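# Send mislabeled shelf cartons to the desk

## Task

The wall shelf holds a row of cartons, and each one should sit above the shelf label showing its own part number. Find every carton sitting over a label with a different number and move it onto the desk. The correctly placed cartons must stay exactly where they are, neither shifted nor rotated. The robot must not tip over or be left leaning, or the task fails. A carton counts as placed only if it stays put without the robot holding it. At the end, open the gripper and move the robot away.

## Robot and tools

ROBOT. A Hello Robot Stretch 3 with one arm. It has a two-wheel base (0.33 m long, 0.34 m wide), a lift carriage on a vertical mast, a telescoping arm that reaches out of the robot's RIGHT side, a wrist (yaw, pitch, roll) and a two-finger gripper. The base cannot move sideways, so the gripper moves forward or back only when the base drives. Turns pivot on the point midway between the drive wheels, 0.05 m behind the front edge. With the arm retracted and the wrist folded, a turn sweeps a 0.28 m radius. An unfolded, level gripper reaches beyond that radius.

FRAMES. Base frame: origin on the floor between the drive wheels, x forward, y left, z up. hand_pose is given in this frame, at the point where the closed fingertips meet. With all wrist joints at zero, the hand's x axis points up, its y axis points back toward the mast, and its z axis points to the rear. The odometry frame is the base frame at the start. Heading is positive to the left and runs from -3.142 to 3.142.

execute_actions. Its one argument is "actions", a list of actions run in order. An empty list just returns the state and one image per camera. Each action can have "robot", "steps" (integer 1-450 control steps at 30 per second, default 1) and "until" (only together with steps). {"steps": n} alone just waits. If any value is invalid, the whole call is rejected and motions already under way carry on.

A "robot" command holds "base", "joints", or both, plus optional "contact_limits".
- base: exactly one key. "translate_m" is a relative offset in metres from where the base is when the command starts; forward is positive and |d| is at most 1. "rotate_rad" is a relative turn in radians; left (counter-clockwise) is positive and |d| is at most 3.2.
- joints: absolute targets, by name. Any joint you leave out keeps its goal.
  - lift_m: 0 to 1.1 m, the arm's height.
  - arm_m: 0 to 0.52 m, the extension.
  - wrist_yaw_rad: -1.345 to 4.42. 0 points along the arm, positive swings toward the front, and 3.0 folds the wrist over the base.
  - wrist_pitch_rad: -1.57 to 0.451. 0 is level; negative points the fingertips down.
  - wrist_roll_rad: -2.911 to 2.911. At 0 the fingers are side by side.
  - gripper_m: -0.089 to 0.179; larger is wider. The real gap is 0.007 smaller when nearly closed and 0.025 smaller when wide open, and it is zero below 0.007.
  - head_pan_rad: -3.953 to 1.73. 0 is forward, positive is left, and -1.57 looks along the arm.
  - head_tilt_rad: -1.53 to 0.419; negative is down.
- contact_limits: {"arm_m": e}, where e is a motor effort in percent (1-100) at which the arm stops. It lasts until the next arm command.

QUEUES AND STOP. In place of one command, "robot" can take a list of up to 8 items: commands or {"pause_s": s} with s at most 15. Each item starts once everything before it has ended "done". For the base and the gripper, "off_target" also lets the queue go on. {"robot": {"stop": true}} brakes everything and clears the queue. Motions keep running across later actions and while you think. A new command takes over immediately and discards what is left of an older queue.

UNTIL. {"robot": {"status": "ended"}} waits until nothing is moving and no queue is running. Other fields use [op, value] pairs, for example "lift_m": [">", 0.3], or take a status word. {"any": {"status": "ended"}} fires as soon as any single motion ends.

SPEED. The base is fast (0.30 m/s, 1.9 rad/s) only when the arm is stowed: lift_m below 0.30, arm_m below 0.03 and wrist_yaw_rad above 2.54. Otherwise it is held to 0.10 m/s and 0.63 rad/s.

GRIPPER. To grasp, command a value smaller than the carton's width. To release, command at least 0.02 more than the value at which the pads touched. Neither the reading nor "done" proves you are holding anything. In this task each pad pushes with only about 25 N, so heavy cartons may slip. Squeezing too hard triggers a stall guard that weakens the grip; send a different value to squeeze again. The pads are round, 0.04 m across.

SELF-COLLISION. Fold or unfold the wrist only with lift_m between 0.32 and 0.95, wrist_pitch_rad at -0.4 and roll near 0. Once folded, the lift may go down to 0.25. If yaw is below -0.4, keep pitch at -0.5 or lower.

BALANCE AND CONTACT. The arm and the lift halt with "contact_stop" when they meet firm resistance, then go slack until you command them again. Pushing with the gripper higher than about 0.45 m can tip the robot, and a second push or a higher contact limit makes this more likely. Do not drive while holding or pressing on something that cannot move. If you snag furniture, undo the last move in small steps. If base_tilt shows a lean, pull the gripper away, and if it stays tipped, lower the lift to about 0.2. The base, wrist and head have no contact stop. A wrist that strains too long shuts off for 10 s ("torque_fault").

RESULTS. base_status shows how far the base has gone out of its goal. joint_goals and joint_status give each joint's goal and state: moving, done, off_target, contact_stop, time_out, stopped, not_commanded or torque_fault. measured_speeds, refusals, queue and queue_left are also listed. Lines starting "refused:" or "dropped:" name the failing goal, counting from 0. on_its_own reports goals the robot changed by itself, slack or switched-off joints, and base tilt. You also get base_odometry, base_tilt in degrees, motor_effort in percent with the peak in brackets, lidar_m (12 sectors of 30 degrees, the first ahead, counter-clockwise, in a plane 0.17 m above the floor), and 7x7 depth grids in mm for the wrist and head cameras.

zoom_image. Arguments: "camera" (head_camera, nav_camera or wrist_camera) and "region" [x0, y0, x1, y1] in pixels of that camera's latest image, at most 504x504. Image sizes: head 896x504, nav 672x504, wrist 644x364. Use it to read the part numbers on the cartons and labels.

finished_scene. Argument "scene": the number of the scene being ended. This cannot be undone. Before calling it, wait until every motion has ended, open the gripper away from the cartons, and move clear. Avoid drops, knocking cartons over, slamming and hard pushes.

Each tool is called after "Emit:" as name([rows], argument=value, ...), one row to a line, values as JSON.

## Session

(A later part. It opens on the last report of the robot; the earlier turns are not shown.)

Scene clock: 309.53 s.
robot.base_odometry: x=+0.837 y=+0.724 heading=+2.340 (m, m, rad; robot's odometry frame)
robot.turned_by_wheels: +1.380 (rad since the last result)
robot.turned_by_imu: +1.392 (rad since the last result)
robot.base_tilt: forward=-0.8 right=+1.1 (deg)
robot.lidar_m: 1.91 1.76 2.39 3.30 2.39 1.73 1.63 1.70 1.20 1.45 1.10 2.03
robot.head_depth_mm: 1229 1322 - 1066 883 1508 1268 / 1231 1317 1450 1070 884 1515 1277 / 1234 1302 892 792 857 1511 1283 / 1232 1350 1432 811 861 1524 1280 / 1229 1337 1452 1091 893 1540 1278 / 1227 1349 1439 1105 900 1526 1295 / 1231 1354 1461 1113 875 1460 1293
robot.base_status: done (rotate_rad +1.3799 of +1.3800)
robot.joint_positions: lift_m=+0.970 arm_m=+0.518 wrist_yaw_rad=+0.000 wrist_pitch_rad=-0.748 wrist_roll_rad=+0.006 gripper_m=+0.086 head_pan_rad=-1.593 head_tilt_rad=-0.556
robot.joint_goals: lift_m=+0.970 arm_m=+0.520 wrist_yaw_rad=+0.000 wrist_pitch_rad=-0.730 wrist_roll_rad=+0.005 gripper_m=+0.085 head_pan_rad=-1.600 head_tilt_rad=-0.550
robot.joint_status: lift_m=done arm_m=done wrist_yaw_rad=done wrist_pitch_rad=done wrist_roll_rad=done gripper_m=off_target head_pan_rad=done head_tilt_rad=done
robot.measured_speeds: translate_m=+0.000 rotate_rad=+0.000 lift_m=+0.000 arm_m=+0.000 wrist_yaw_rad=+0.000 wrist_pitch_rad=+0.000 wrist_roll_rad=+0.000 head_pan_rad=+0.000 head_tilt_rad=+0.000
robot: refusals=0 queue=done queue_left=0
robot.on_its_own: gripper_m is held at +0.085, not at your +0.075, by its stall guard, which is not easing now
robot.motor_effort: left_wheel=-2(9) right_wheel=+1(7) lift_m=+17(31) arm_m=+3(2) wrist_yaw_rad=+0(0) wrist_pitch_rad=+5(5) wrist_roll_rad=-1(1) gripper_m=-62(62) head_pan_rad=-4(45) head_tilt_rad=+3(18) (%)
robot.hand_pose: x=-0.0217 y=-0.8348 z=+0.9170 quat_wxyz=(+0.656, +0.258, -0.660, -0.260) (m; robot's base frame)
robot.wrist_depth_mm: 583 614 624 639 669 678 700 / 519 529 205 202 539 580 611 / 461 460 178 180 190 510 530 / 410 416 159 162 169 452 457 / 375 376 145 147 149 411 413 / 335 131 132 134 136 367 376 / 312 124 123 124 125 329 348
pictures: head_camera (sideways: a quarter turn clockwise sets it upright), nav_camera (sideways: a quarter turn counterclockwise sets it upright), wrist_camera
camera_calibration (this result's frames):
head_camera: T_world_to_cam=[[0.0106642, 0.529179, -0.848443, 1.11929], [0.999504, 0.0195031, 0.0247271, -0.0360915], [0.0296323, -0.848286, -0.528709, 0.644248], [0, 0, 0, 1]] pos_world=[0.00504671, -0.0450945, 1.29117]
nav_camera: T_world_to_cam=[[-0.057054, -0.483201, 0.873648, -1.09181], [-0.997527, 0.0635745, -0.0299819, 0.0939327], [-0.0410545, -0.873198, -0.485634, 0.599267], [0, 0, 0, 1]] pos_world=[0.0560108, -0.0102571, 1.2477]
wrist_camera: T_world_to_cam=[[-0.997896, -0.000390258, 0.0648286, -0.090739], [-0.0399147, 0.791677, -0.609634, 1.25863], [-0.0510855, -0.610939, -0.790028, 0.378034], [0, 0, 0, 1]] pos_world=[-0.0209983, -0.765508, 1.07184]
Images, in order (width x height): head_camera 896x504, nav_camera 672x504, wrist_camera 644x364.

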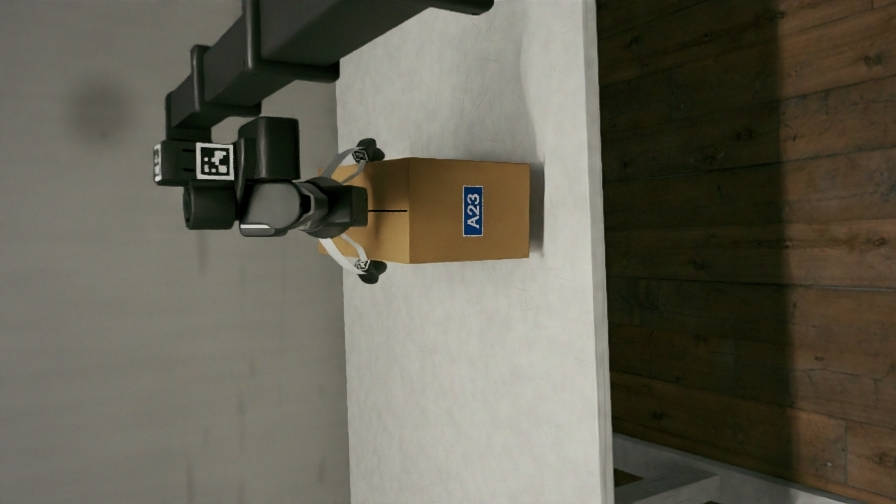

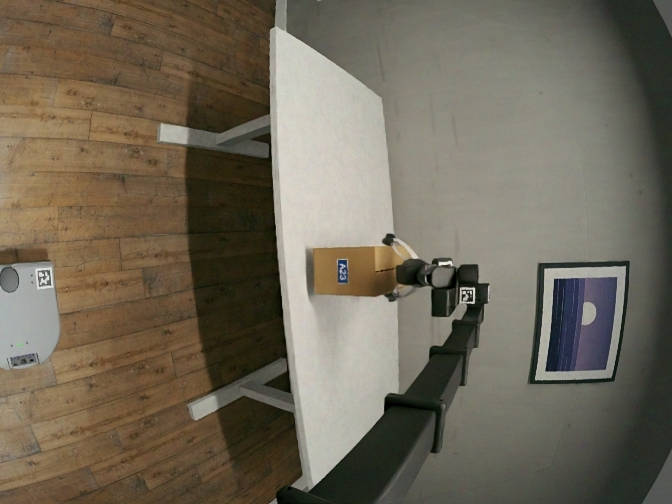

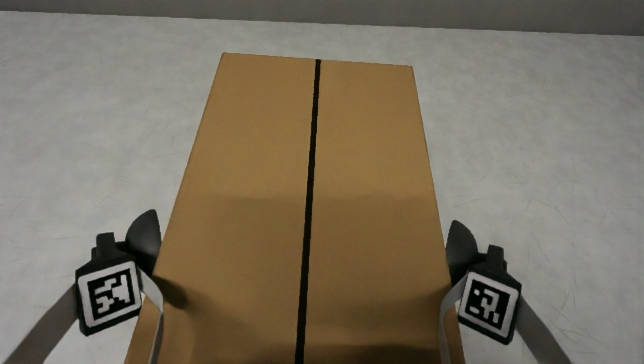

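Emit:
execute_actions([
  {"robot": {"joints": {"lift_m": 0.938}}, "steps": 450, "until": {"robot": {"status": "ended"}}},
])

Scene clock: 314.47 s.
robot.base_odometry: x=+0.837 y=+0.724 heading=+2.340 (m, m, rad; robot's odometry frame)
robot.turned_by_wheels: +0.000 (rad since the last result)
robot.turned_by_imu: +0.000 (rad since the last result)
robot.base_tilt: forward=-0.8 right=+1.1 (deg)
robot.lidar_m: 1.91 1.76 2.39 3.31 2.39 1.72 1.63 1.69 1.20 1.45 1.10 2.03
robot.head_depth_mm: 1238 1347 - 1019 879 1511 1274 / 1231 1327 1398 1071 881 1516 1280 / 1232 1316 - 805 856 1520 1275 / 1223 1344 1466 824 857 1537 1285 / 1241 1353 1443 1094 892 1519 1283 / 1228 1348 1450 1105 901 1533 1281 / 1228 1344 1448 1099 873 1457 1282
robot.base_status: done (rotate_rad +1.3799 of +1.3800)
robot.joint_positions: lift_m=+0.938 arm_m=+0.518 wrist_yaw_rad=+0.000 wrist_pitch_rad=-0.748 wrist_roll_rad=+0.006 gripper_m=+0.086 head_pan_rad=-1.593 head_tilt_rad=-0.556
robot.joint_goals: lift_m=+0.938 arm_m=+0.520 wrist_yaw_rad=+0.000 wrist_pitch_rad=-0.730 wrist_roll_rad=+0.005 gripper_m=+0.085 head_pan_rad=-1.600 head_tilt_rad=-0.550
robot.joint_status: lift_m=done arm_m=done wrist_yaw_rad=done wrist_pitch_rad=done wrist_roll_rad=done gripper_m=off_target head_pan_rad=done head_tilt_rad=done
robot.measured_speeds: translate_m=+0.000 rotate_rad=+0.000 lift_m=+0.000 arm_m=+0.000 wrist_yaw_rad=+0.000 wrist_pitch_rad=+0.000 wrist_roll_rad=+0.000 head_pan_rad=+0.000 head_tilt_rad=+0.000
robot: refusals=0 queue=done queue_left=0
robot.on_its_own: gripper_m is held at +0.085, not at your +0.075, by its stall guard, which is not easing now
robot.motor_effort: left_wheel=-2(2) right_wheel=+2(1) lift_m=+17(17) arm_m=+3(3) wrist_yaw_rad=+1(1) wrist_pitch_rad=+5(5) wrist_roll_rad=-2(2) gripper_m=-63(62) head_pan_rad=-3(3) head_tilt_rad=+3(2) (%)
robot.hand_pose: x=-0.0217 y=-0.8348 z=+0.8850 quat_wxyz=(+0.656, +0.258, -0.660, -0.260) (m; robot's base frame)
robot.wrist_depth_mm: 538 545 568 591 617 629 666 / 471 474 205 204 493 541 550 / 415 427 178 179 191 470 470 / 364 375 159 162 168 411 422 / 336 340 144 147 150 371 373 / 309 131 132 135 137 339 338 / 278 124 122 124 125 301 314
pictures: head_camera (sideways: a quarter turn clockwise sets it upright), nav_camera (sideways: a quarter turn counterclockwise sets it upright), wrist_camera
camera_calibration (this result's frames):
head_camera: T_world_to_cam=[[0.0106643, 0.529179, -0.848443, 1.11929], [0.999504, 0.019503, 0.0247271, -0.0360915], [0.0296322, -0.848286, -0.528709, 0.644248], [0, 0, 0, 1]] pos_world=[0.00504671, -0.0450945, 1.29117]
nav_camera: T_world_to_cam=[[-0.0570541, -0.483201, 0.873648, -1.09181], [-0.997527, 0.0635746, -0.0299819, 0.0939327], [-0.0410546, -0.873198, -0.485634, 0.599267], [0, 0, 0, 1]] pos_world=[0.0560108, -0.0102571, 1.2477]
wrist_camera: T_world_to_cam=[[-0.997896, -0.000391792, 0.0648286, -0.0886653], [-0.0399145, 0.791693, -0.609613, 1.23911], [-0.0510855, -0.610918, -0.790044, 0.352783], [0, 0, 0, 1]] pos_world=[-0.0209983, -0.765507, 1.03984]
Images, in order (width x height): head_camera 896x504, nav_camera 672x504, wrist_camera 644x364.

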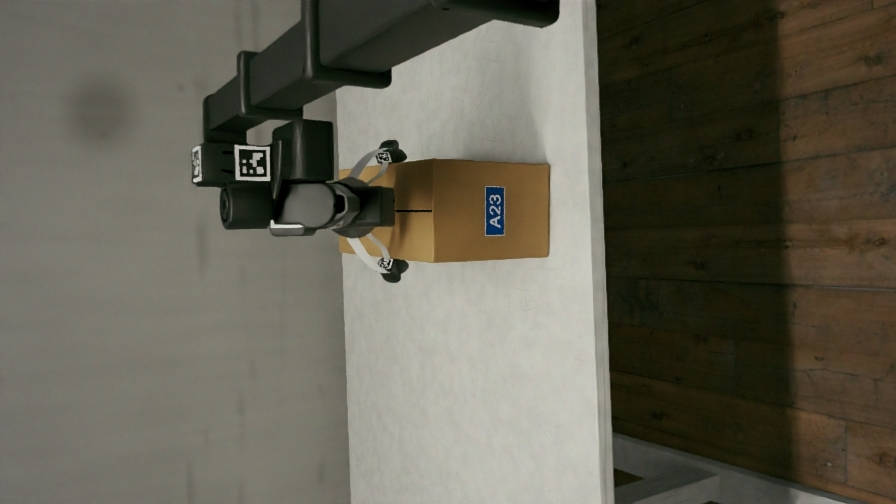

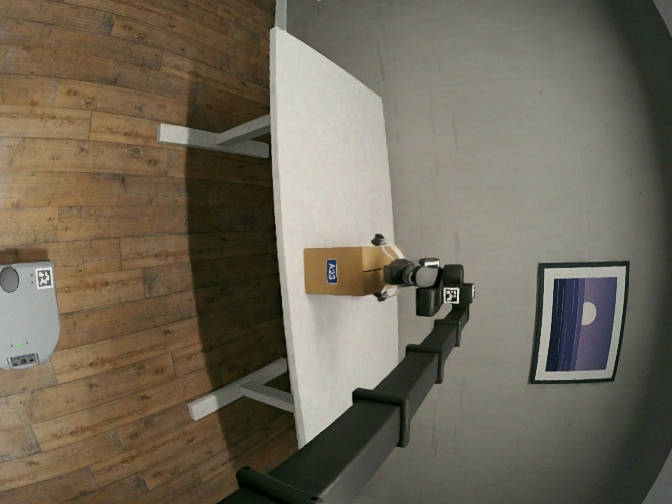

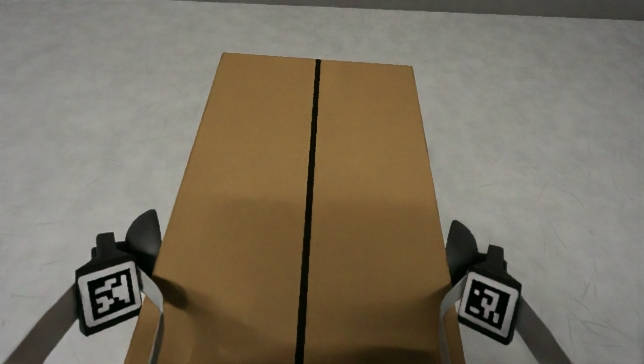

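Emit:
execute_actions([
  {"robot": {"joints": {"lift_m": 0.929}}, "steps": 450, "until": {"robot": {"status": "ended"}}},
])

Scene clock: 316.40 s.
robot.base_odometry: x=+0.837 y=+0.724 heading=+2.340 (m, m, rad; robot's odometry frame)
robot.turned_by_wheels: +0.000 (rad since the last result)
robot.turned_by_imu: +0.000 (rad since the last result)
robot.base_tilt: forward=-0.8 right=+1.2 (deg)
robot.lidar_m: 1.92 1.76 2.38 3.29 2.39 1.73 1.64 1.69 1.20 1.45 1.10 2.03
robot.head_depth_mm: 1237 1348 1433 984 883 1501 1262 / 1232 1328 1372 1073 882 1515 1272 / 1232 1322 - 807 850 1513 1278 / 1223 1348 1442 820 860 1519 1284 / 1236 1353 1444 1094 891 1522 1290 / 1236 1343 1443 1104 900 1536 1277 / 1226 1345 1445 1102 875 1463 1293
robot.base_status: done (rotate_rad +1.3799 of +1.3800)
robot.joint_positions: lift_m=+0.930 arm_m=+0.518 wrist_yaw_rad=+0.000 wrist_pitch_rad=-0.740 wrist_roll_rad=+0.006 gripper_m=+0.086 head_pan_rad=-1.593 head_tilt_rad=-0.556
robot.joint_goals: lift_m=+0.929 arm_m=+0.520 wrist_yaw_rad=+0.000 wrist_pitch_rad=-0.730 wrist_roll_rad=+0.005 gripper_m=+0.085 head_pan_rad=-1.600 head_tilt_rad=-0.550
robot.joint_status: lift_m=done arm_m=done wrist_yaw_rad=done wrist_pitch_rad=done wrist_roll_rad=done gripper_m=off_target head_pan_rad=done head_tilt_rad=done
robot.measured_speeds: translate_m=+0.000 rotate_rad=+0.000 lift_m=+0.000 arm_m=+0.000 wrist_yaw_rad=+0.000 wrist_pitch_rad=+0.000 wrist_roll_rad=+0.000 head_pan_rad=+0.000 head_tilt_rad=+0.000
robot: refusals=0 queue=done queue_left=0
robot.on_its_own: gripper_m is held at +0.085, not at your +0.075, by its stall guard, which is not easing now
robot.motor_effort: left_wheel=-3(3) right_wheel=+2(2) lift_m=+14(18) arm_m=+3(3) wrist_yaw_rad=+0(0) wrist_pitch_rad=+3(5) wrist_roll_rad=-1(1) gripper_m=-62(62) head_pan_rad=-3(3) head_tilt_rad=+3(3) (%)
robot.hand_pose: x=-0.0217 y=-0.8363 z=+0.8776 quat_wxyz=(+0.657, +0.255, -0.661, -0.257) (m; robot's base frame)
robot.wrist_depth_mm: 540 549 582 584 597 628 665 / 468 472 216 213 516 529 554 / 407 424 184 185 200 451 474 / 364 376 161 165 172 401 412 / 331 334 145 148 151 366 374 / 305 131 132 135 137 331 332 / 272 122 122 123 124 290 305
pictures: head_camera (sideways: a quarter turn clockwise sets it upright), nav_camera (sideways: a quarter turn counterclockwise sets it upright), wrist_camera
camera_calibration (this result's frames):
head_camera: T_world_to_cam=[[0.0106642, 0.529174, -0.848446, 1.11929], [0.999504, 0.019503, 0.0247268, -0.0360912], [0.029632, -0.848289, -0.528704, 0.644242], [0, 0, 0, 1]] pos_world=[0.0050467, -0.0450946, 1.29117]
nav_camera: T_world_to_cam=[[-0.057054, -0.483196, 0.873651, -1.09181], [-0.997527, 0.0635746, -0.0299821, 0.093933], [-0.0410548, -0.873201, -0.485628, 0.59926], [0, 0, 0, 1]] pos_world=[0.0560108, -0.0102574, 1.2477]
wrist_camera: T_world_to_cam=[[-0.997897, 0.00014636, 0.0648229, -0.0877285], [-0.0399037, 0.786687, -0.616062, 1.23728], [-0.0510855, -0.617353, -0.785026, 0.336156], [0, 0, 0, 1]] pos_world=[-0.0209992, -0.765812, 1.03182]
Images, in order (width x height): head_camera 896x504, nav_camera 672x504, wrist_camera 644x364.

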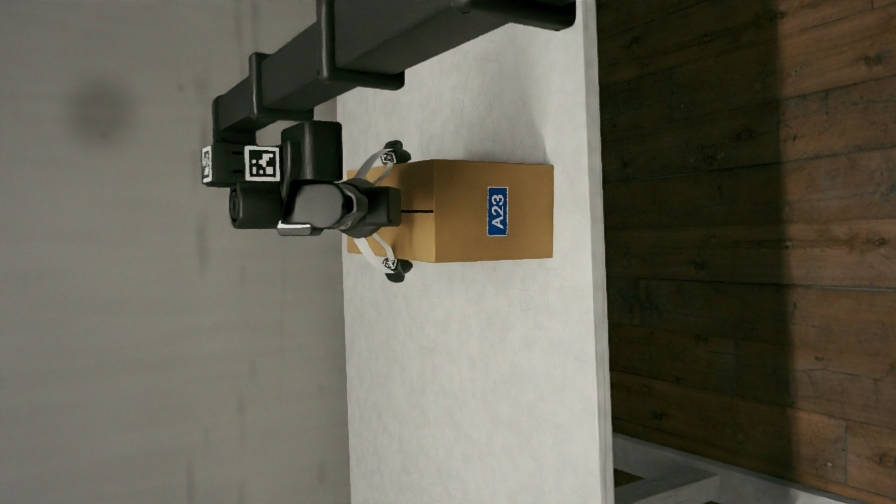

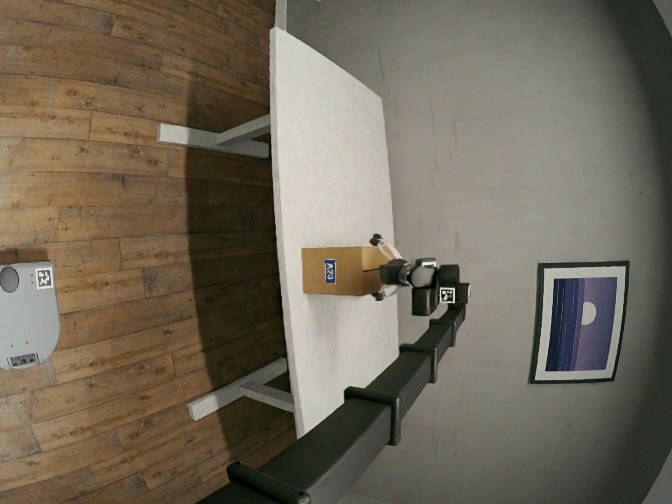

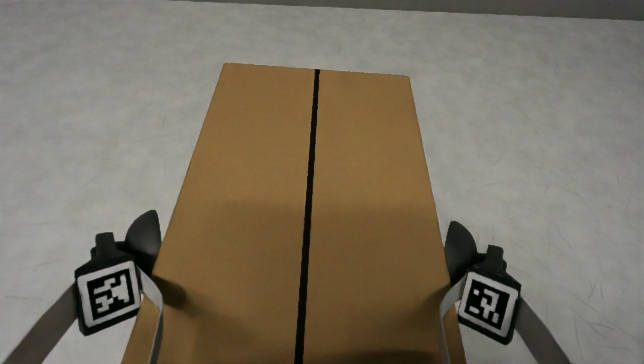

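Emit:
execute_actions([
  {"robot": {"joints": {"gripper_m": 0.175}}, "steps": 90, "until": {"robot": {"gripper_m": [">", 0.165]}}},
  {"robot": {"joints": {"wrist_pitch_rad": -0.25, "arm_m": 0.0}}, "steps": 90, "until": {"robot": {"wrist_pitch_rad": [">", -0.45]}}},
  {"robot": {"base": {"rotate_rad": 1.725}}, "steps": 150, "until": {"robot": {"rotate_rad": [">", 0.5]}}},
])

Emit:
execute_actions([
  {"robot": {"joints": {"wrist_pitch_rad": -0.4, "wrist_yaw_rad": 3.0, "lift_m": 0.285, "gripper_m": 0.03, "head_pan_rad": 0.0, "head_tilt_rad": -0.4}}, "steps": 150, "until": {"robot": {"base_status": ["!=", "moving"]}}},
  {"robot": {"base": {"translate_m": 1.0}}, "steps": 300, "until": {"robot": {"lift_m": ["<", 0.297], "arm_m": ["<", 0.025], "wrist_yaw_rad": [">", 2.6]}}},
])

Emit:
execute_actions([
  {"robot": {"base": {"translate_m": 1.0}}, "steps": 300, "until": {"robot": {"y": ["<", 0.1]}}},
  {"robot": {"base": {"translate_m": 1.0}}, "steps": 300, "until": {"robot": {"y": ["<", -0.375]}}},
  {"robot": {"base": {"translate_m": 1.0}}, "steps": 300, "until": {"robot": {"base_status": ["!=", "moving"]}}},
])

Scene clock: 355.77 s.
robot.base_odometry: x=+0.837 y=+0.724 heading=+2.855 (m, m, rad; robot's odometry frame)
robot.turned_by_wheels: +0.515 (rad since the last result)
robot.turned_by_imu: +0.519 (rad since the last result)
robot.base_tilt: forward=-1.2 right=+1.5 (deg)
robot.lidar_m: 1.76 2.39 3.30 2.41 1.74 1.63 1.69 1.20 1.45 1.10 2.01 2.01
robot.head_depth_mm: 1224 1332 1396 985 845 1515 1266 / 1290 1396 - 1033 884 1504 1271 / 1354 1472 - 1035 919 1521 1268 / 1433 1556 1686 1088 1498 1486 1280 / 1510 1656 1867 1094 1810 1521 1283 / 1604 1762 2000 2205 1923 1540 1299 / 1698 1918 2172 2379 1926 1538 1295
robot.base_status: moving (rotate_rad +0.5151 of +1.7250)
robot.joint_positions: lift_m=+0.929 arm_m=+0.373 wrist_yaw_rad=+0.000 wrist_pitch_rad=-0.272 wrist_roll_rad=+0.006 gripper_m=+0.175 head_pan_rad=-1.593 head_tilt_rad=-0.556
robot.joint_goals: lift_m=+0.929 arm_m=+0.000 wrist_yaw_rad=+0.000 wrist_pitch_rad=-0.250 wrist_roll_rad=+0.005 gripper_m=+0.175 head_pan_rad=-1.600 head_tilt_rad=-0.550
robot.joint_status: lift_m=done arm_m=moving wrist_yaw_rad=done wrist_pitch_rad=moving wrist_roll_rad=done gripper_m=done head_pan_rad=done head_tilt_rad=done
robot.measured_speeds: translate_m=+0.000 rotate_rad=+0.634 lift_m=+0.000 arm_m=-0.140 wrist_yaw_rad=+0.000 wrist_pitch_rad=+0.000 wrist_roll_rad=+0.000 head_pan_rad=+0.000 head_tilt_rad=+0.000
robot: refusals=0 queue=running queue_left=0
robot.motor_effort: left_wheel=-4(12) right_wheel=+4(8) lift_m=+16(16) arm_m=-3(5) wrist_yaw_rad=+0(0) wrist_pitch_rad=+6(6) wrist_roll_rad=-1(1) gripper_m=+1(100) head_pan_rad=-3(3) head_tilt_rad=+3(2) (%)
robot.hand_pose: x=-0.0216 y=-0.7580 z=+0.9761 quat_wxyz=(+0.699, +0.096, -0.703, -0.097) (m; robot's base frame)
robot.wrist_depth_mm: - - - 885 805 706 664 / - - - 934 840 750 683 / - - - - 880 787 712 / - - - 786 825 840 751 / - - 605 610 629 673 658 / - 476 486 503 503 523 539 / 387 409 412 421 425 422 445
pictures: head_camera (sideways: a quarter turn clockwise sets it upright), nav_camera (sideways: a quarter turn counterclockwise sets it upright), wrist_camera
camera_calibration (this result's frames):
head_camera: T_world_to_cam=[[0.0106667, 0.529095, -0.848496, 1.11936], [0.999504, 0.0194972, 0.0247229, -0.0360861], [0.0296241, -0.848339, -0.528625, 0.644139], [0, 0, 0, 1]] pos_world=[0.00504631, -0.0450955, 1.29117]
nav_camera: T_world_to_cam=[[-0.0570561, -0.483114, 0.873696, -1.09187], [-0.997526, 0.0635799, -0.029986, 0.093938], [-0.0410628, -0.873246, -0.485547, 0.599154], [0, 0, 0, 1]] pos_world=[0.0560106, -0.0102629, 1.2477]
wrist_camera: T_world_to_cam=[[-0.997893, 0.028927, 0.0580704, -0.0656322], [-0.0403685, 0.423846, -0.904834, 1.24318], [-0.0507871, -0.905272, -0.421786, -0.110974], [0, 0, 0, 1]] pos_world=[-0.0209448, -0.625479, 1.08187]
Images, in order (width x height): head_camera 896x504, nav_camera 672x504, wrist_camera 644x364.

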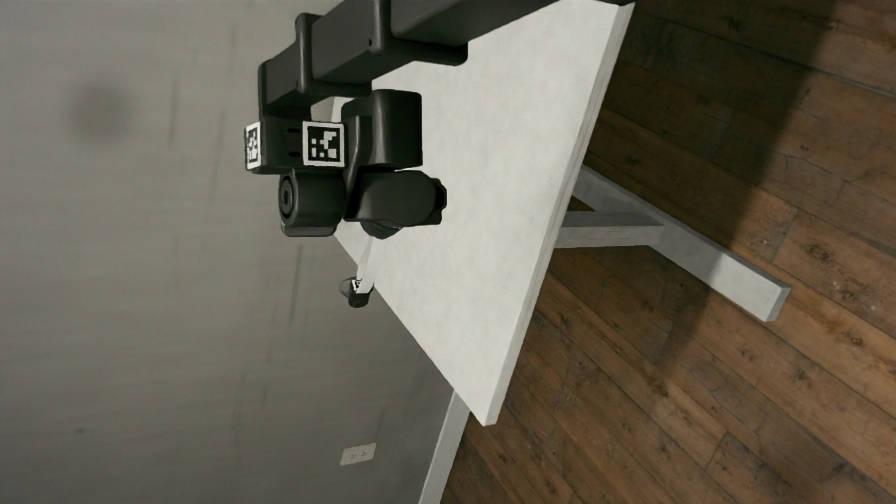

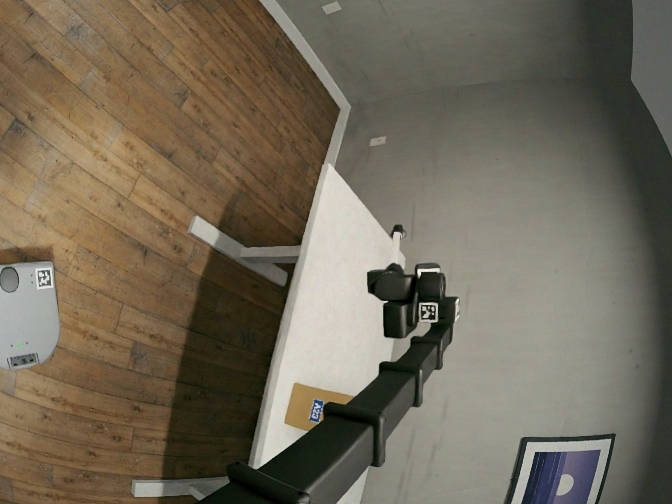

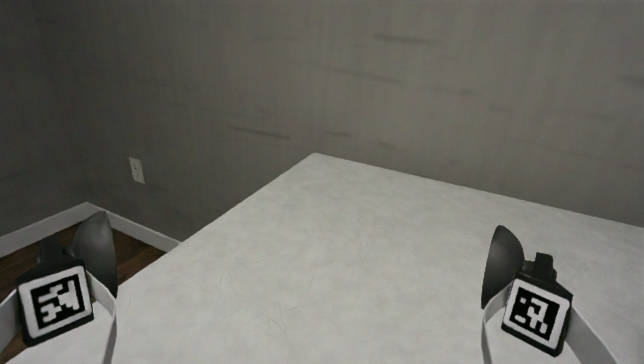

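Scene clock: 361.83 s.
robot.base_odometry: x=+0.643 y=+0.468 heading=-2.218 (m, m, rad; robot's odometry frame)
robot.turned_by_wheels: +1.210 (rad since the last result)
robot.turned_by_imu: +1.222 (rad since the last result)
robot.base_tilt: forward=-0.8 right=+1.2 (deg)
robot.lidar_m: 2.98 2.03 1.63 1.59 1.73 1.46 1.77 1.41 2.17 1.74 1.90 3.03
robot.head_depth_mm: 2481 2681 2807 3012 2266 1729 1401 / 2554 2738 2835 3102 2252 1731 1419 / 2597 2763 2849 3102 2282 1753 1407 / 2622 2851 3052 3129 2302 1757 1413 / 2663 2878 3087 3231 2287 1742 1423 / 2716 2893 3161 3285 2335 1760 1430 / 2753 2945 3104 3138 2329 1780 1436
robot.base_status: moving (translate_m +0.3215 of +1.0000)
robot.joint_positions: lift_m=+0.296 arm_m=+0.000 wrist_yaw_rad=+2.999 wrist_pitch_rad=-0.416 wrist_roll_rad=+0.006 gripper_m=+0.030 head_pan_rad=-0.007 head_tilt_rad=-0.408
robot.joint_goals: lift_m=+0.285 arm_m=+0.000 wrist_yaw_rad=+3.000 wrist_pitch_rad=-0.400 wrist_roll_rad=+0.005 gripper_m=+0.030 head_pan_rad=+0.000 head_tilt_rad=-0.400
robot.joint_status: lift_m=moving arm_m=moving wrist_yaw_rad=moving wrist_pitch_rad=moving wrist_roll_rad=done gripper_m=done head_pan_rad=done head_tilt_rad=done
robot.measured_speeds: translate_m=+0.108 rotate_rad=+0.001 lift_m=-0.069 arm_m=+0.000 wrist_yaw_rad=+0.000 wrist_pitch_rad=+0.000 wrist_roll_rad=+0.000 head_pan_rad=+0.000 head_tilt_rad=+0.000
robot: refusals=0 queue=running queue_left=0
robot.motor_effort: left_wheel=+3(5) right_wheel=+8(7) lift_m=+16(17) arm_m=-4(6) wrist_yaw_rad=+3(4) wrist_pitch_rad=+3(6) wrist_roll_rad=-1(1) gripper_m=+0(100) head_pan_rad=+3(45) head_tilt_rad=+4(20) (%)
robot.hand_pose: x=+0.0108 y=+0.0771 z=+0.3092 quat_wxyz=(+0.196, +0.702, +0.096, +0.678) (m; robot's base frame)
robot.wrist_depth_mm: - - - - - - - / - - - - - - - / 905 - 935 933 - - - / 694 - 733 751 770 786 849 / 576 583 615 635 636 648 661 / 502 504 - 533 553 553 549 / 448 - - 454 456 472 483
pictures: head_camera (sideways: a quarter turn clockwise sets it upright), nav_camera (sideways: a quarter turn counterclockwise sets it upright), wrist_camera
camera_calibration (this result's frames):
head_camera: T_world_to_cam=[[-0.398279, 0.00161252, -0.917263, 1.21155], [-0.0380514, 0.999109, 0.0182785, -0.0213712], [0.916475, 0.0421831, -0.397863, 0.468581], [0, 0, 0, 1]] pos_world=[0.0522797, -0.00036772, 1.29813]
nav_camera: T_world_to_cam=[[0.349792, -0.0486808, 0.935562, -1.17507], [-0.0433614, -0.99842, -0.0357394, 0.0956143], [0.935823, -0.0280659, -0.35135, 0.418567], [0, 0, 0, 1]] pos_world=[0.0234718, 0.0500073, 1.24983]
wrist_camera: T_world_to_cam=[[0.984853, -0.162084, 0.0615836, -0.0264963], [-0.0381906, -0.549232, -0.834797, 0.340476], [0.169131, 0.819801, -0.547103, 0.268771], [0, 0, 0, 1]] pos_world=[-0.00635961, -0.0376326, 0.432906]
Images, in order (width x height): head_camera 896x504, nav_camera 672x504, wrist_camera 644x364.

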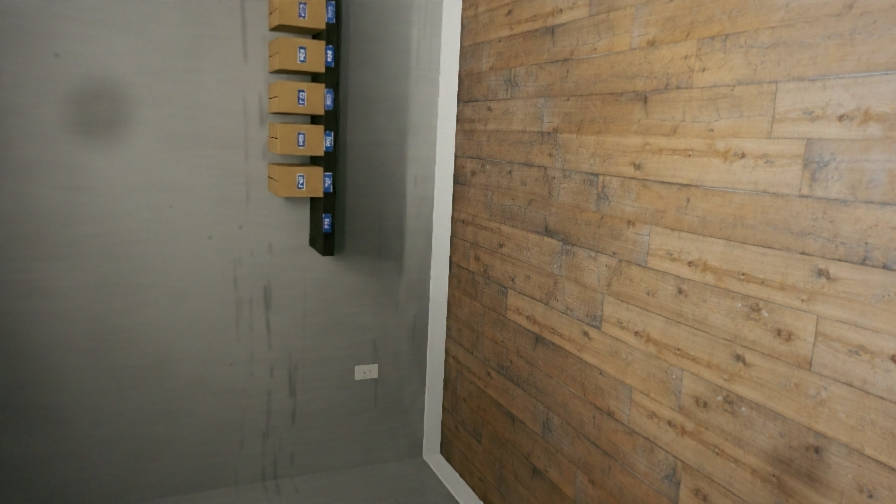

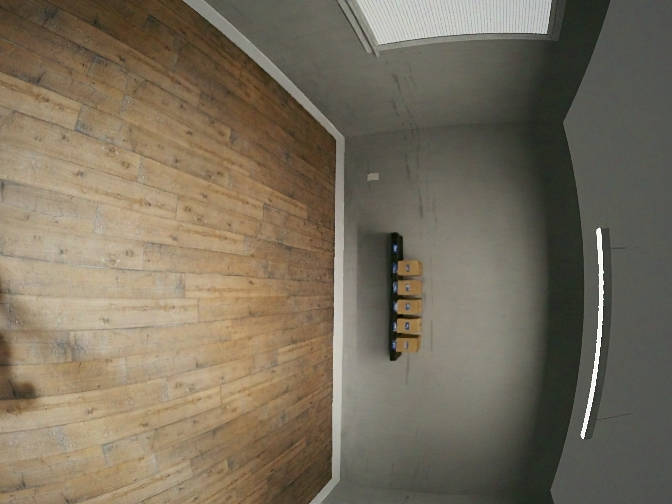

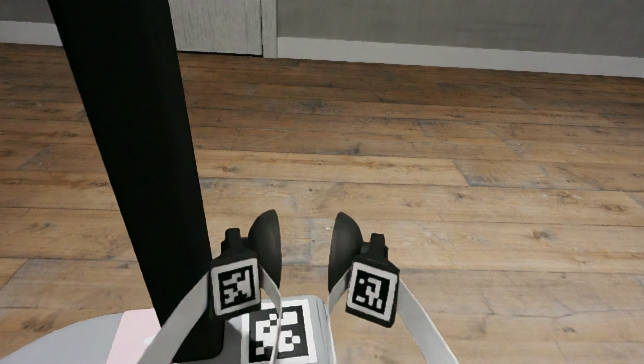

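Scene clock: 370.20 s.
robot.base_odometry: x=-0.600 y=-1.176 heading=-2.218 (m, m, rad; robot's odometry frame)
robot.turned_by_wheels: +0.000 (rad since the last result)
robot.turned_by_imu: -0.002 (rad since the last result)
robot.base_tilt: forward=-0.6 right=+1.3 (deg)
robot.lidar_m: 0.95 1.04 1.35 1.34 1.45 2.22 3.37 2.76 2.13 2.43 1.21 0.96
robot.head_depth_mm: 760 813 875 940 833 816 1235 / 776 826 887 955 797 825 1272 / 790 844 909 980 1039 886 1306 / 802 857 927 999 1051 920 1312 / 814 873 942 1025 1111 1230 1350 / 830 891 963 1046 1148 1278 1357 / 841 904 985 1067 1176 1299 1397
robot.base_status: done (translate_m +1.0000 of +1.0000)
robot.joint_positions: lift_m=+0.285 arm_m=+0.000 wrist_yaw_rad=+2.999 wrist_pitch_rad=-0.416 wrist_roll_rad=+0.006 gripper_m=+0.030 head_pan_rad=-0.007 head_tilt_rad=-0.407
robot.joint_goals: lift_m=+0.285 arm_m=+0.000 wrist_yaw_rad=+3.000 wrist_pitch_rad=-0.400 wrist_roll_rad=+0.005 gripper_m=+0.030 head_pan_rad=+0.000 head_tilt_rad=-0.400
robot.joint_status: lift_m=done arm_m=done wrist_yaw_rad=done wrist_pitch_rad=done wrist_roll_rad=done gripper_m=done head_pan_rad=done head_tilt_rad=done
robot.measured_speeds: translate_m=+0.000 rotate_rad=+0.000 lift_m=+0.000 arm_m=+0.000 wrist_yaw_rad=+0.000 wrist_pitch_rad=+0.000 wrist_roll_rad=+0.000 head_pan_rad=+0.000 head_tilt_rad=+0.000
robot: refusals=0 queue=done queue_left=0
robot.motor_effort: left_wheel=-3(10) right_wheel=+2(8) lift_m=+17(17) arm_m=-4(2) wrist_yaw_rad=+1(2) wrist_pitch_rad=+4(3) wrist_roll_rad=-1(1) gripper_m=+0(0) head_pan_rad=+3(3) head_tilt_rad=+4(4) (%)
robot.hand_pose: x=+0.0106 y=+0.0771 z=+0.2984 quat_wxyz=(+0.196, +0.702, +0.096, +0.678) (m; robot's base frame)
robot.wrist_depth_mm: - - - - - - - / - - - - - - - / 862 - 917 938 - - - / 677 - 725 744 752 768 797 / 582 566 615 606 626 632 647 / 489 482 - 530 532 532 543 / - - - 446 451 462 472
pictures: head_camera (sideways: a quarter turn clockwise sets it upright), nav_camera (sideways: a quarter turn counterclockwise sets it upright), wrist_camera
camera_calibration (this result's frames):
head_camera: T_world_to_cam=[[-0.397551, 0.00158673, -0.917579, 1.21196], [-0.0381179, 0.999107, 0.0182427, -0.0213242], [0.916788, 0.0422286, -0.397136, 0.467633], [0, 0, 0, 1]] pos_world=[0.0522827, -0.000365337, 1.29817]
nav_camera: T_world_to_cam=[[0.349052, -0.0486575, 0.935839, -1.17543], [-0.0432811, -0.998422, -0.0357683, 0.0956514], [0.936103, -0.0280192, -0.350607, 0.417598], [0, 0, 0, 1]] pos_world=[0.0235105, 0.0500079, 1.24985]
wrist_camera: T_world_to_cam=[[0.984955, -0.161463, 0.0615967, -0.0257543], [-0.0379446, -0.549799, -0.834434, 0.331366], [0.168596, 0.819543, -0.547654, 0.263136], [0, 0, 0, 1]] pos_world=[-0.00642333, -0.0376249, 0.422198]
Images, in order (width x height): head_camera 896x504, nav_camera 672x504, wrist_camera 644x364.

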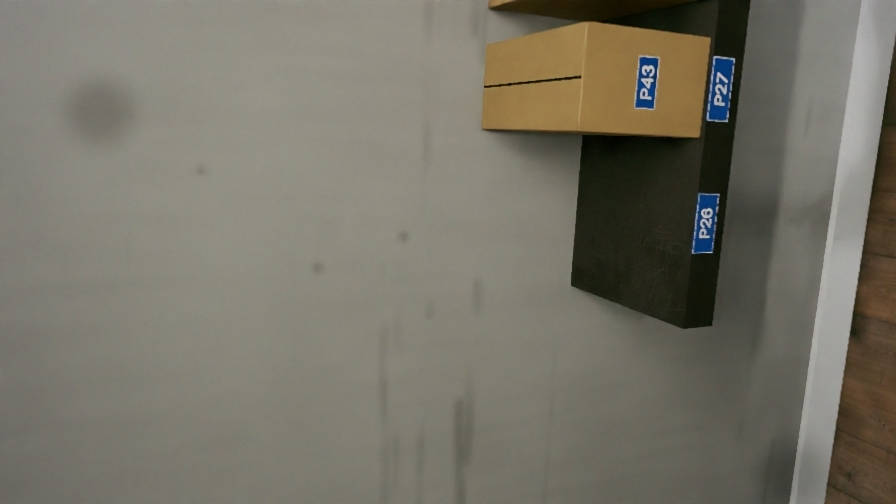

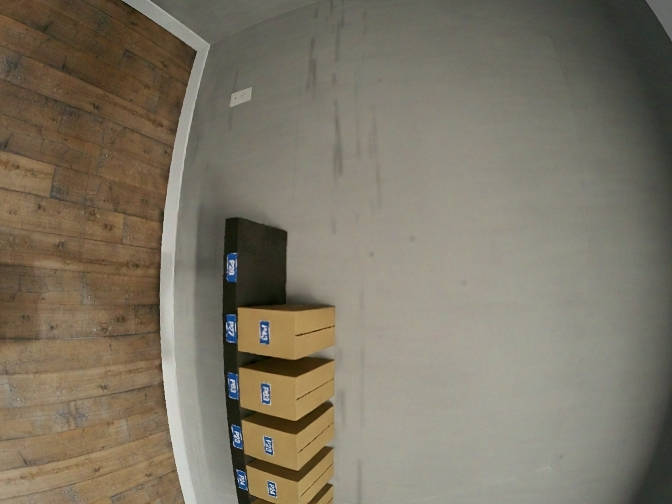

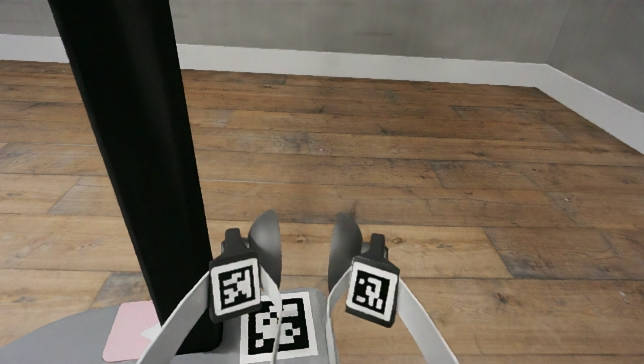

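Emit:
execute_actions([
  {"robot": {"base": {"rotate_rad": 1.447}, "joints": {"lift_m": 0.94, "head_pan_rad": -1.6, "head_tilt_rad": -0.5}}, "steps": 150, "until": {"robot": {"lift_m": [">", 0.34]}}},
  {"robot": {"joints": {"wrist_yaw_rad": 0.0, "arm_m": 0.32}}, "steps": 150, "until": {"robot": {"base_status": ["!=", "moving"]}}},
  {"robot": {"base": {"translate_m": -0.05}, "joints": {"wrist_pitch_rad": -0.73, "gripper_m": 0.155}}, "steps": 300, "until": {"robot": {"lift_m": [">", 0.905]}}},
  {"robot": {"joints": {"arm_m": 0.505}}, "steps": 300, "until": {"robot": {"status": "ended"}}},
])

Scene clock: 393.37 s.
robot.base_odometry: x=-0.636 y=-1.141 heading=-0.772 (m, m, rad; robot's odometry frame)
robot.turned_by_wheels: +1.447 (rad since the last result)
robot.turned_by_imu: +1.460 (rad since the last result)
robot.base_tilt: forward=-0.8 right=+1.1 (deg)
robot.lidar_m: 1.39 1.44 1.98 3.39 3.34 2.09 2.38 1.34 0.99 0.95 0.99 1.37
robot.head_depth_mm: 786 852 907 - 830 1297 1314 / 787 853 - 908 844 1292 1326 / 789 857 - 871 842 1297 1329 / 790 856 942 980 861 1318 1325 / 795 858 943 1035 961 1309 1334 / 799 865 945 1045 969 1313 1338 / 798 866 954 1051 1170 1328 1341
robot.base_status: done (translate_m -0.0500 of -0.0500)
robot.joint_positions: lift_m=+0.940 arm_m=+0.505 wrist_yaw_rad=+0.000 wrist_pitch_rad=-0.741 wrist_roll_rad=+0.006 gripper_m=+0.155 head_pan_rad=-1.593 head_tilt_rad=-0.494
robot.joint_goals: lift_m=+0.940 arm_m=+0.505 wrist_yaw_rad=+0.000 wrist_pitch_rad=-0.730 wrist_roll_rad=+0.005 gripper_m=+0.155 head_pan_rad=-1.600 head_tilt_rad=-0.500
robot.joint_status: lift_m=done arm_m=done wrist_yaw_rad=done wrist_pitch_rad=done wrist_roll_rad=done gripper_m=done head_pan_rad=done head_tilt_rad=done
robot.measured_speeds: translate_m=+0.000 rotate_rad=+0.000 lift_m=+0.000 arm_m=+0.000 wrist_yaw_rad=+0.000 wrist_pitch_rad=+0.000 wrist_roll_rad=+0.000 head_pan_rad=+0.000 head_tilt_rad=+0.000
robot: refusals=0 queue=done queue_left=0
robot.motor_effort: left_wheel=-3(15) right_wheel=+2(7) lift_m=+32(34) arm_m=+3(1) wrist_yaw_rad=-1(5) wrist_pitch_rad=+3(6) wrist_roll_rad=-2(1) gripper_m=+1(100) head_pan_rad=-3(42) head_tilt_rad=-3(14) (%)
robot.hand_pose: x=-0.0215 y=-0.8224 z=+0.8876 quat_wxyz=(+0.657, +0.256, -0.661, -0.257) (m; robot's base frame)
robot.wrist_depth_mm: 212 212 211 211 211 209 209 / 242 243 241 240 239 240 241 / 283 284 265 255 270 263 270 / 338 341 231 224 265 239 241 / 386 386 205 203 258 215 216 / 355 353 183 184 193 - 195 / 317 324 165 168 174 196 178
pictures: head_camera (sideways: a quarter turn clockwise sets it upright), nav_camera (sideways: a quarter turn counterclockwise sets it upright), wrist_camera
camera_calibration (this result's frames):
head_camera: T_world_to_cam=[[0.00945013, 0.47545, -0.879692, 1.16005], [0.999536, 0.0209826, 0.0220781, -0.0326449], [0.0289553, -0.879492, -0.475032, 0.574411], [0, 0, 0, 1]] pos_world=[0.00503492, -0.045671, 1.29407]
nav_camera: T_world_to_cam=[[-0.055808, -0.427995, 0.902056, -1.12887], [-0.997572, 0.0616081, -0.0324864, 0.0971961], [-0.04167, -0.901679, -0.430394, 0.527392], [0, 0, 0, 1]] pos_world=[0.0559363, -0.0136022, 1.24845]
wrist_camera: T_world_to_cam=[[-0.997888, -0.000934907, 0.0649489, -0.0892189], [-0.0407955, 0.787111, -0.61546, 1.23228], [-0.0505466, -0.61681, -0.785487, 0.353443], [0, 0, 0, 1]] pos_world=[-0.0208938, -0.752015, 1.04184]
Images, in order (width x height): head_camera 896x504, nav_camera 672x504, wrist_camera 644x364.

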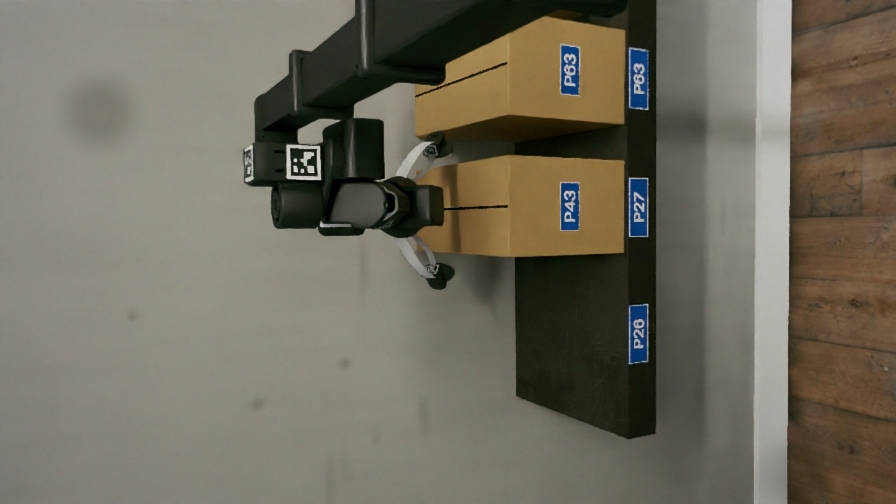

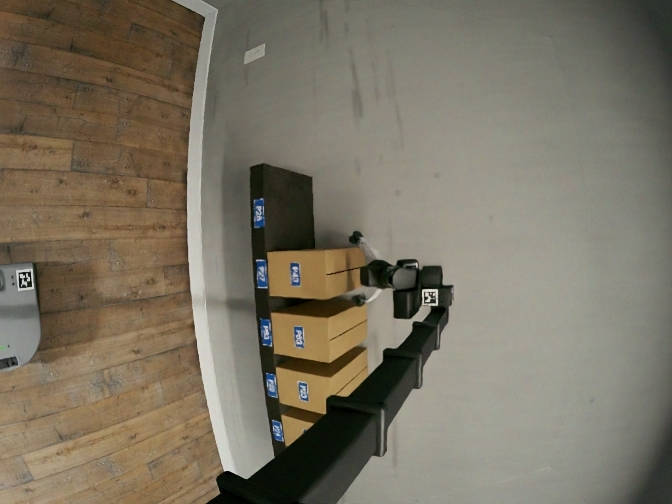

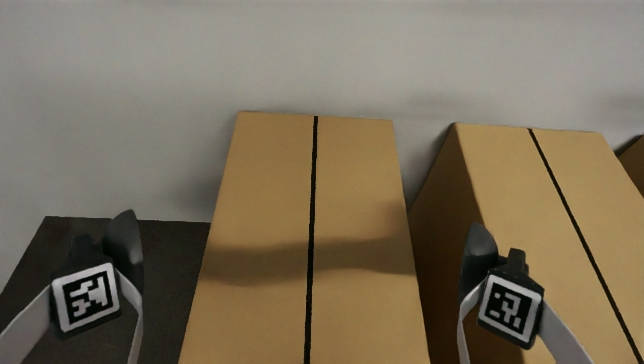

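Emit:
zoom_image(camera="head_camera", region=[370, 100, 570, 300])

Region (370, 100, 570, 300) of head_camera's 896x504 image, scaled by 2.520, with more detail than that image has.

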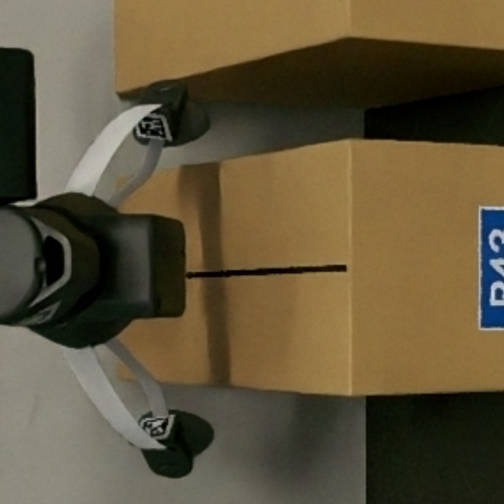

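Emit:
execute_actions([
  {"robot": {"joints": {"lift_m": 0.891, "arm_m": 0.512}}, "steps": 450, "until": {"robot": {"status": "ended"}}},
])

Scene clock: 408.93 s.
robot.base_odometry: x=-0.636 y=-1.141 heading=-0.772 (m, m, rad; robot's odometry frame)
robot.turned_by_wheels: +0.000 (rad since the last result)
robot.turned_by_imu: +0.000 (rad since the last result)
robot.base_tilt: forward=-0.8 right=+1.3 (deg)
robot.lidar_m: 1.39 1.44 1.98 3.39 3.34 2.09 2.38 1.35 0.98 0.95 0.99 1.37
robot.head_depth_mm: 784 855 927 - 852 1321 1320 / 786 851 911 907 844 1300 1322 / 787 855 911 830 841 1308 1328 / 791 857 935 998 864 1305 1336 / 790 858 939 1038 965 1321 1334 / 792 862 943 1041 969 1321 1335 / 795 865 941 1046 1170 1320 1342
robot.base_status: done (translate_m -0.0500 of -0.0500)
robot.joint_positions: lift_m=+0.891 arm_m=+0.512 wrist_yaw_rad=+0.000 wrist_pitch_rad=-0.741 wrist_roll_rad=+0.006 gripper_m=+0.155 head_pan_rad=-1.593 head_tilt_rad=-0.494
robot.joint_goals: lift_m=+0.891 arm_m=+0.512 wrist_yaw_rad=+0.000 wrist_pitch_rad=-0.730 wrist_roll_rad=+0.005 gripper_m=+0.155 head_pan_rad=-1.600 head_tilt_rad=-0.500
robot.joint_status: lift_m=done arm_m=done wrist_yaw_rad=done wrist_pitch_rad=done wrist_roll_rad=done gripper_m=done head_pan_rad=done head_tilt_rad=done
robot.measured_speeds: translate_m=+0.000 rotate_rad=+0.000 lift_m=+0.000 arm_m=+0.000 wrist_yaw_rad=+0.000 wrist_pitch_rad=+0.000 wrist_roll_rad=+0.000 head_pan_rad=+0.000 head_tilt_rad=+0.000
robot: refusals=0 queue=done queue_left=0
robot.motor_effort: left_wheel=-3(3) right_wheel=+2(2) lift_m=+16(33) arm_m=+3(2) wrist_yaw_rad=-1(1) wrist_pitch_rad=+3(3) wrist_roll_rad=-1(1) gripper_m=+1(1) head_pan_rad=-3(3) head_tilt_rad=-2(3) (%)
robot.hand_pose: x=-0.0215 y=-0.8294 z=+0.8393 quat_wxyz=(+0.657, +0.256, -0.661, -0.257) (m; robot's base frame)
robot.wrist_depth_mm: 205 205 205 205 203 203 203 / 235 232 219 213 227 224 224 / 277 274 186 186 199 209 201 / 332 329 162 166 173 194 177 / 334 334 146 149 153 180 158 / 302 135 134 136 138 - 144 / 270 125 122 124 126 183 132
pictures: head_camera (sideways: a quarter turn clockwise sets it upright), nav_camera (sideways: a quarter turn counterclockwise sets it upright), wrist_camera
camera_calibration (this result's frames):
head_camera: T_world_to_cam=[[0.00945018, 0.475451, -0.879692, 1.16005], [0.999536, 0.0209825, 0.0220781, -0.0326449], [0.0289552, -0.879492, -0.475032, 0.574411], [0, 0, 0, 1]] pos_world=[0.00503491, -0.045671, 1.29407]
nav_camera: T_world_to_cam=[[-0.0558081, -0.427995, 0.902056, -1.12887], [-0.997572, 0.0616082, -0.0324864, 0.0971961], [-0.0416701, -0.901679, -0.430394, 0.527392], [0, 0, 0, 1]] pos_world=[0.0559363, -0.0136022, 1.24845]
wrist_camera: T_world_to_cam=[[-0.997888, -0.000939735, 0.064949, -0.086098], [-0.0407957, 0.787156, -0.615403, 1.20809], [-0.0505467, -0.616753, -0.785532, 0.311346], [0, 0, 0, 1]] pos_world=[-0.0208938, -0.759013, 0.993626]
Images, in order (width x height): head_camera 896x504, nav_camera 672x504, wrist_camera 644x364.

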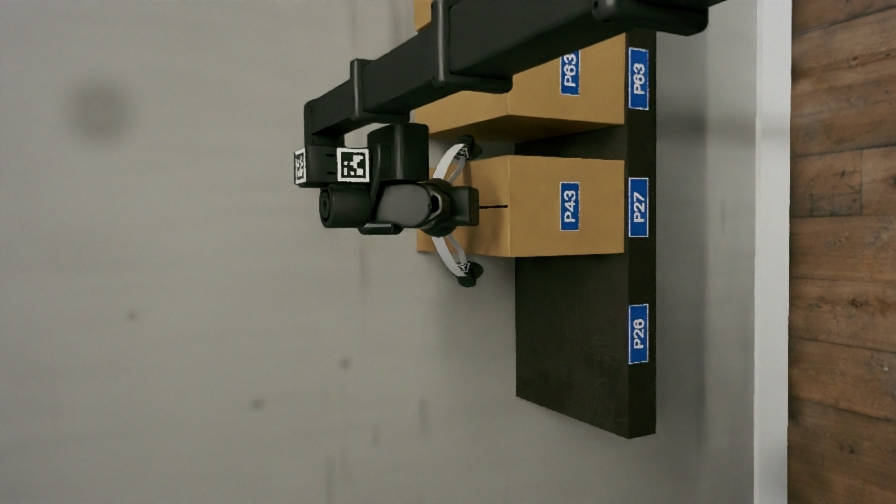

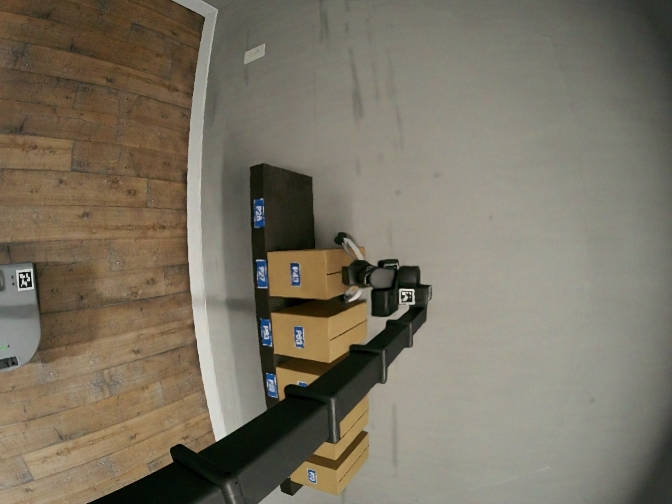

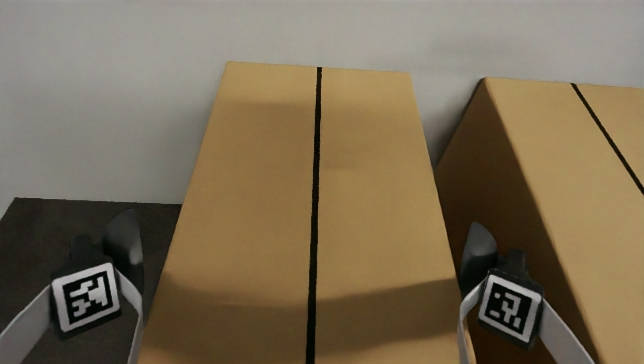

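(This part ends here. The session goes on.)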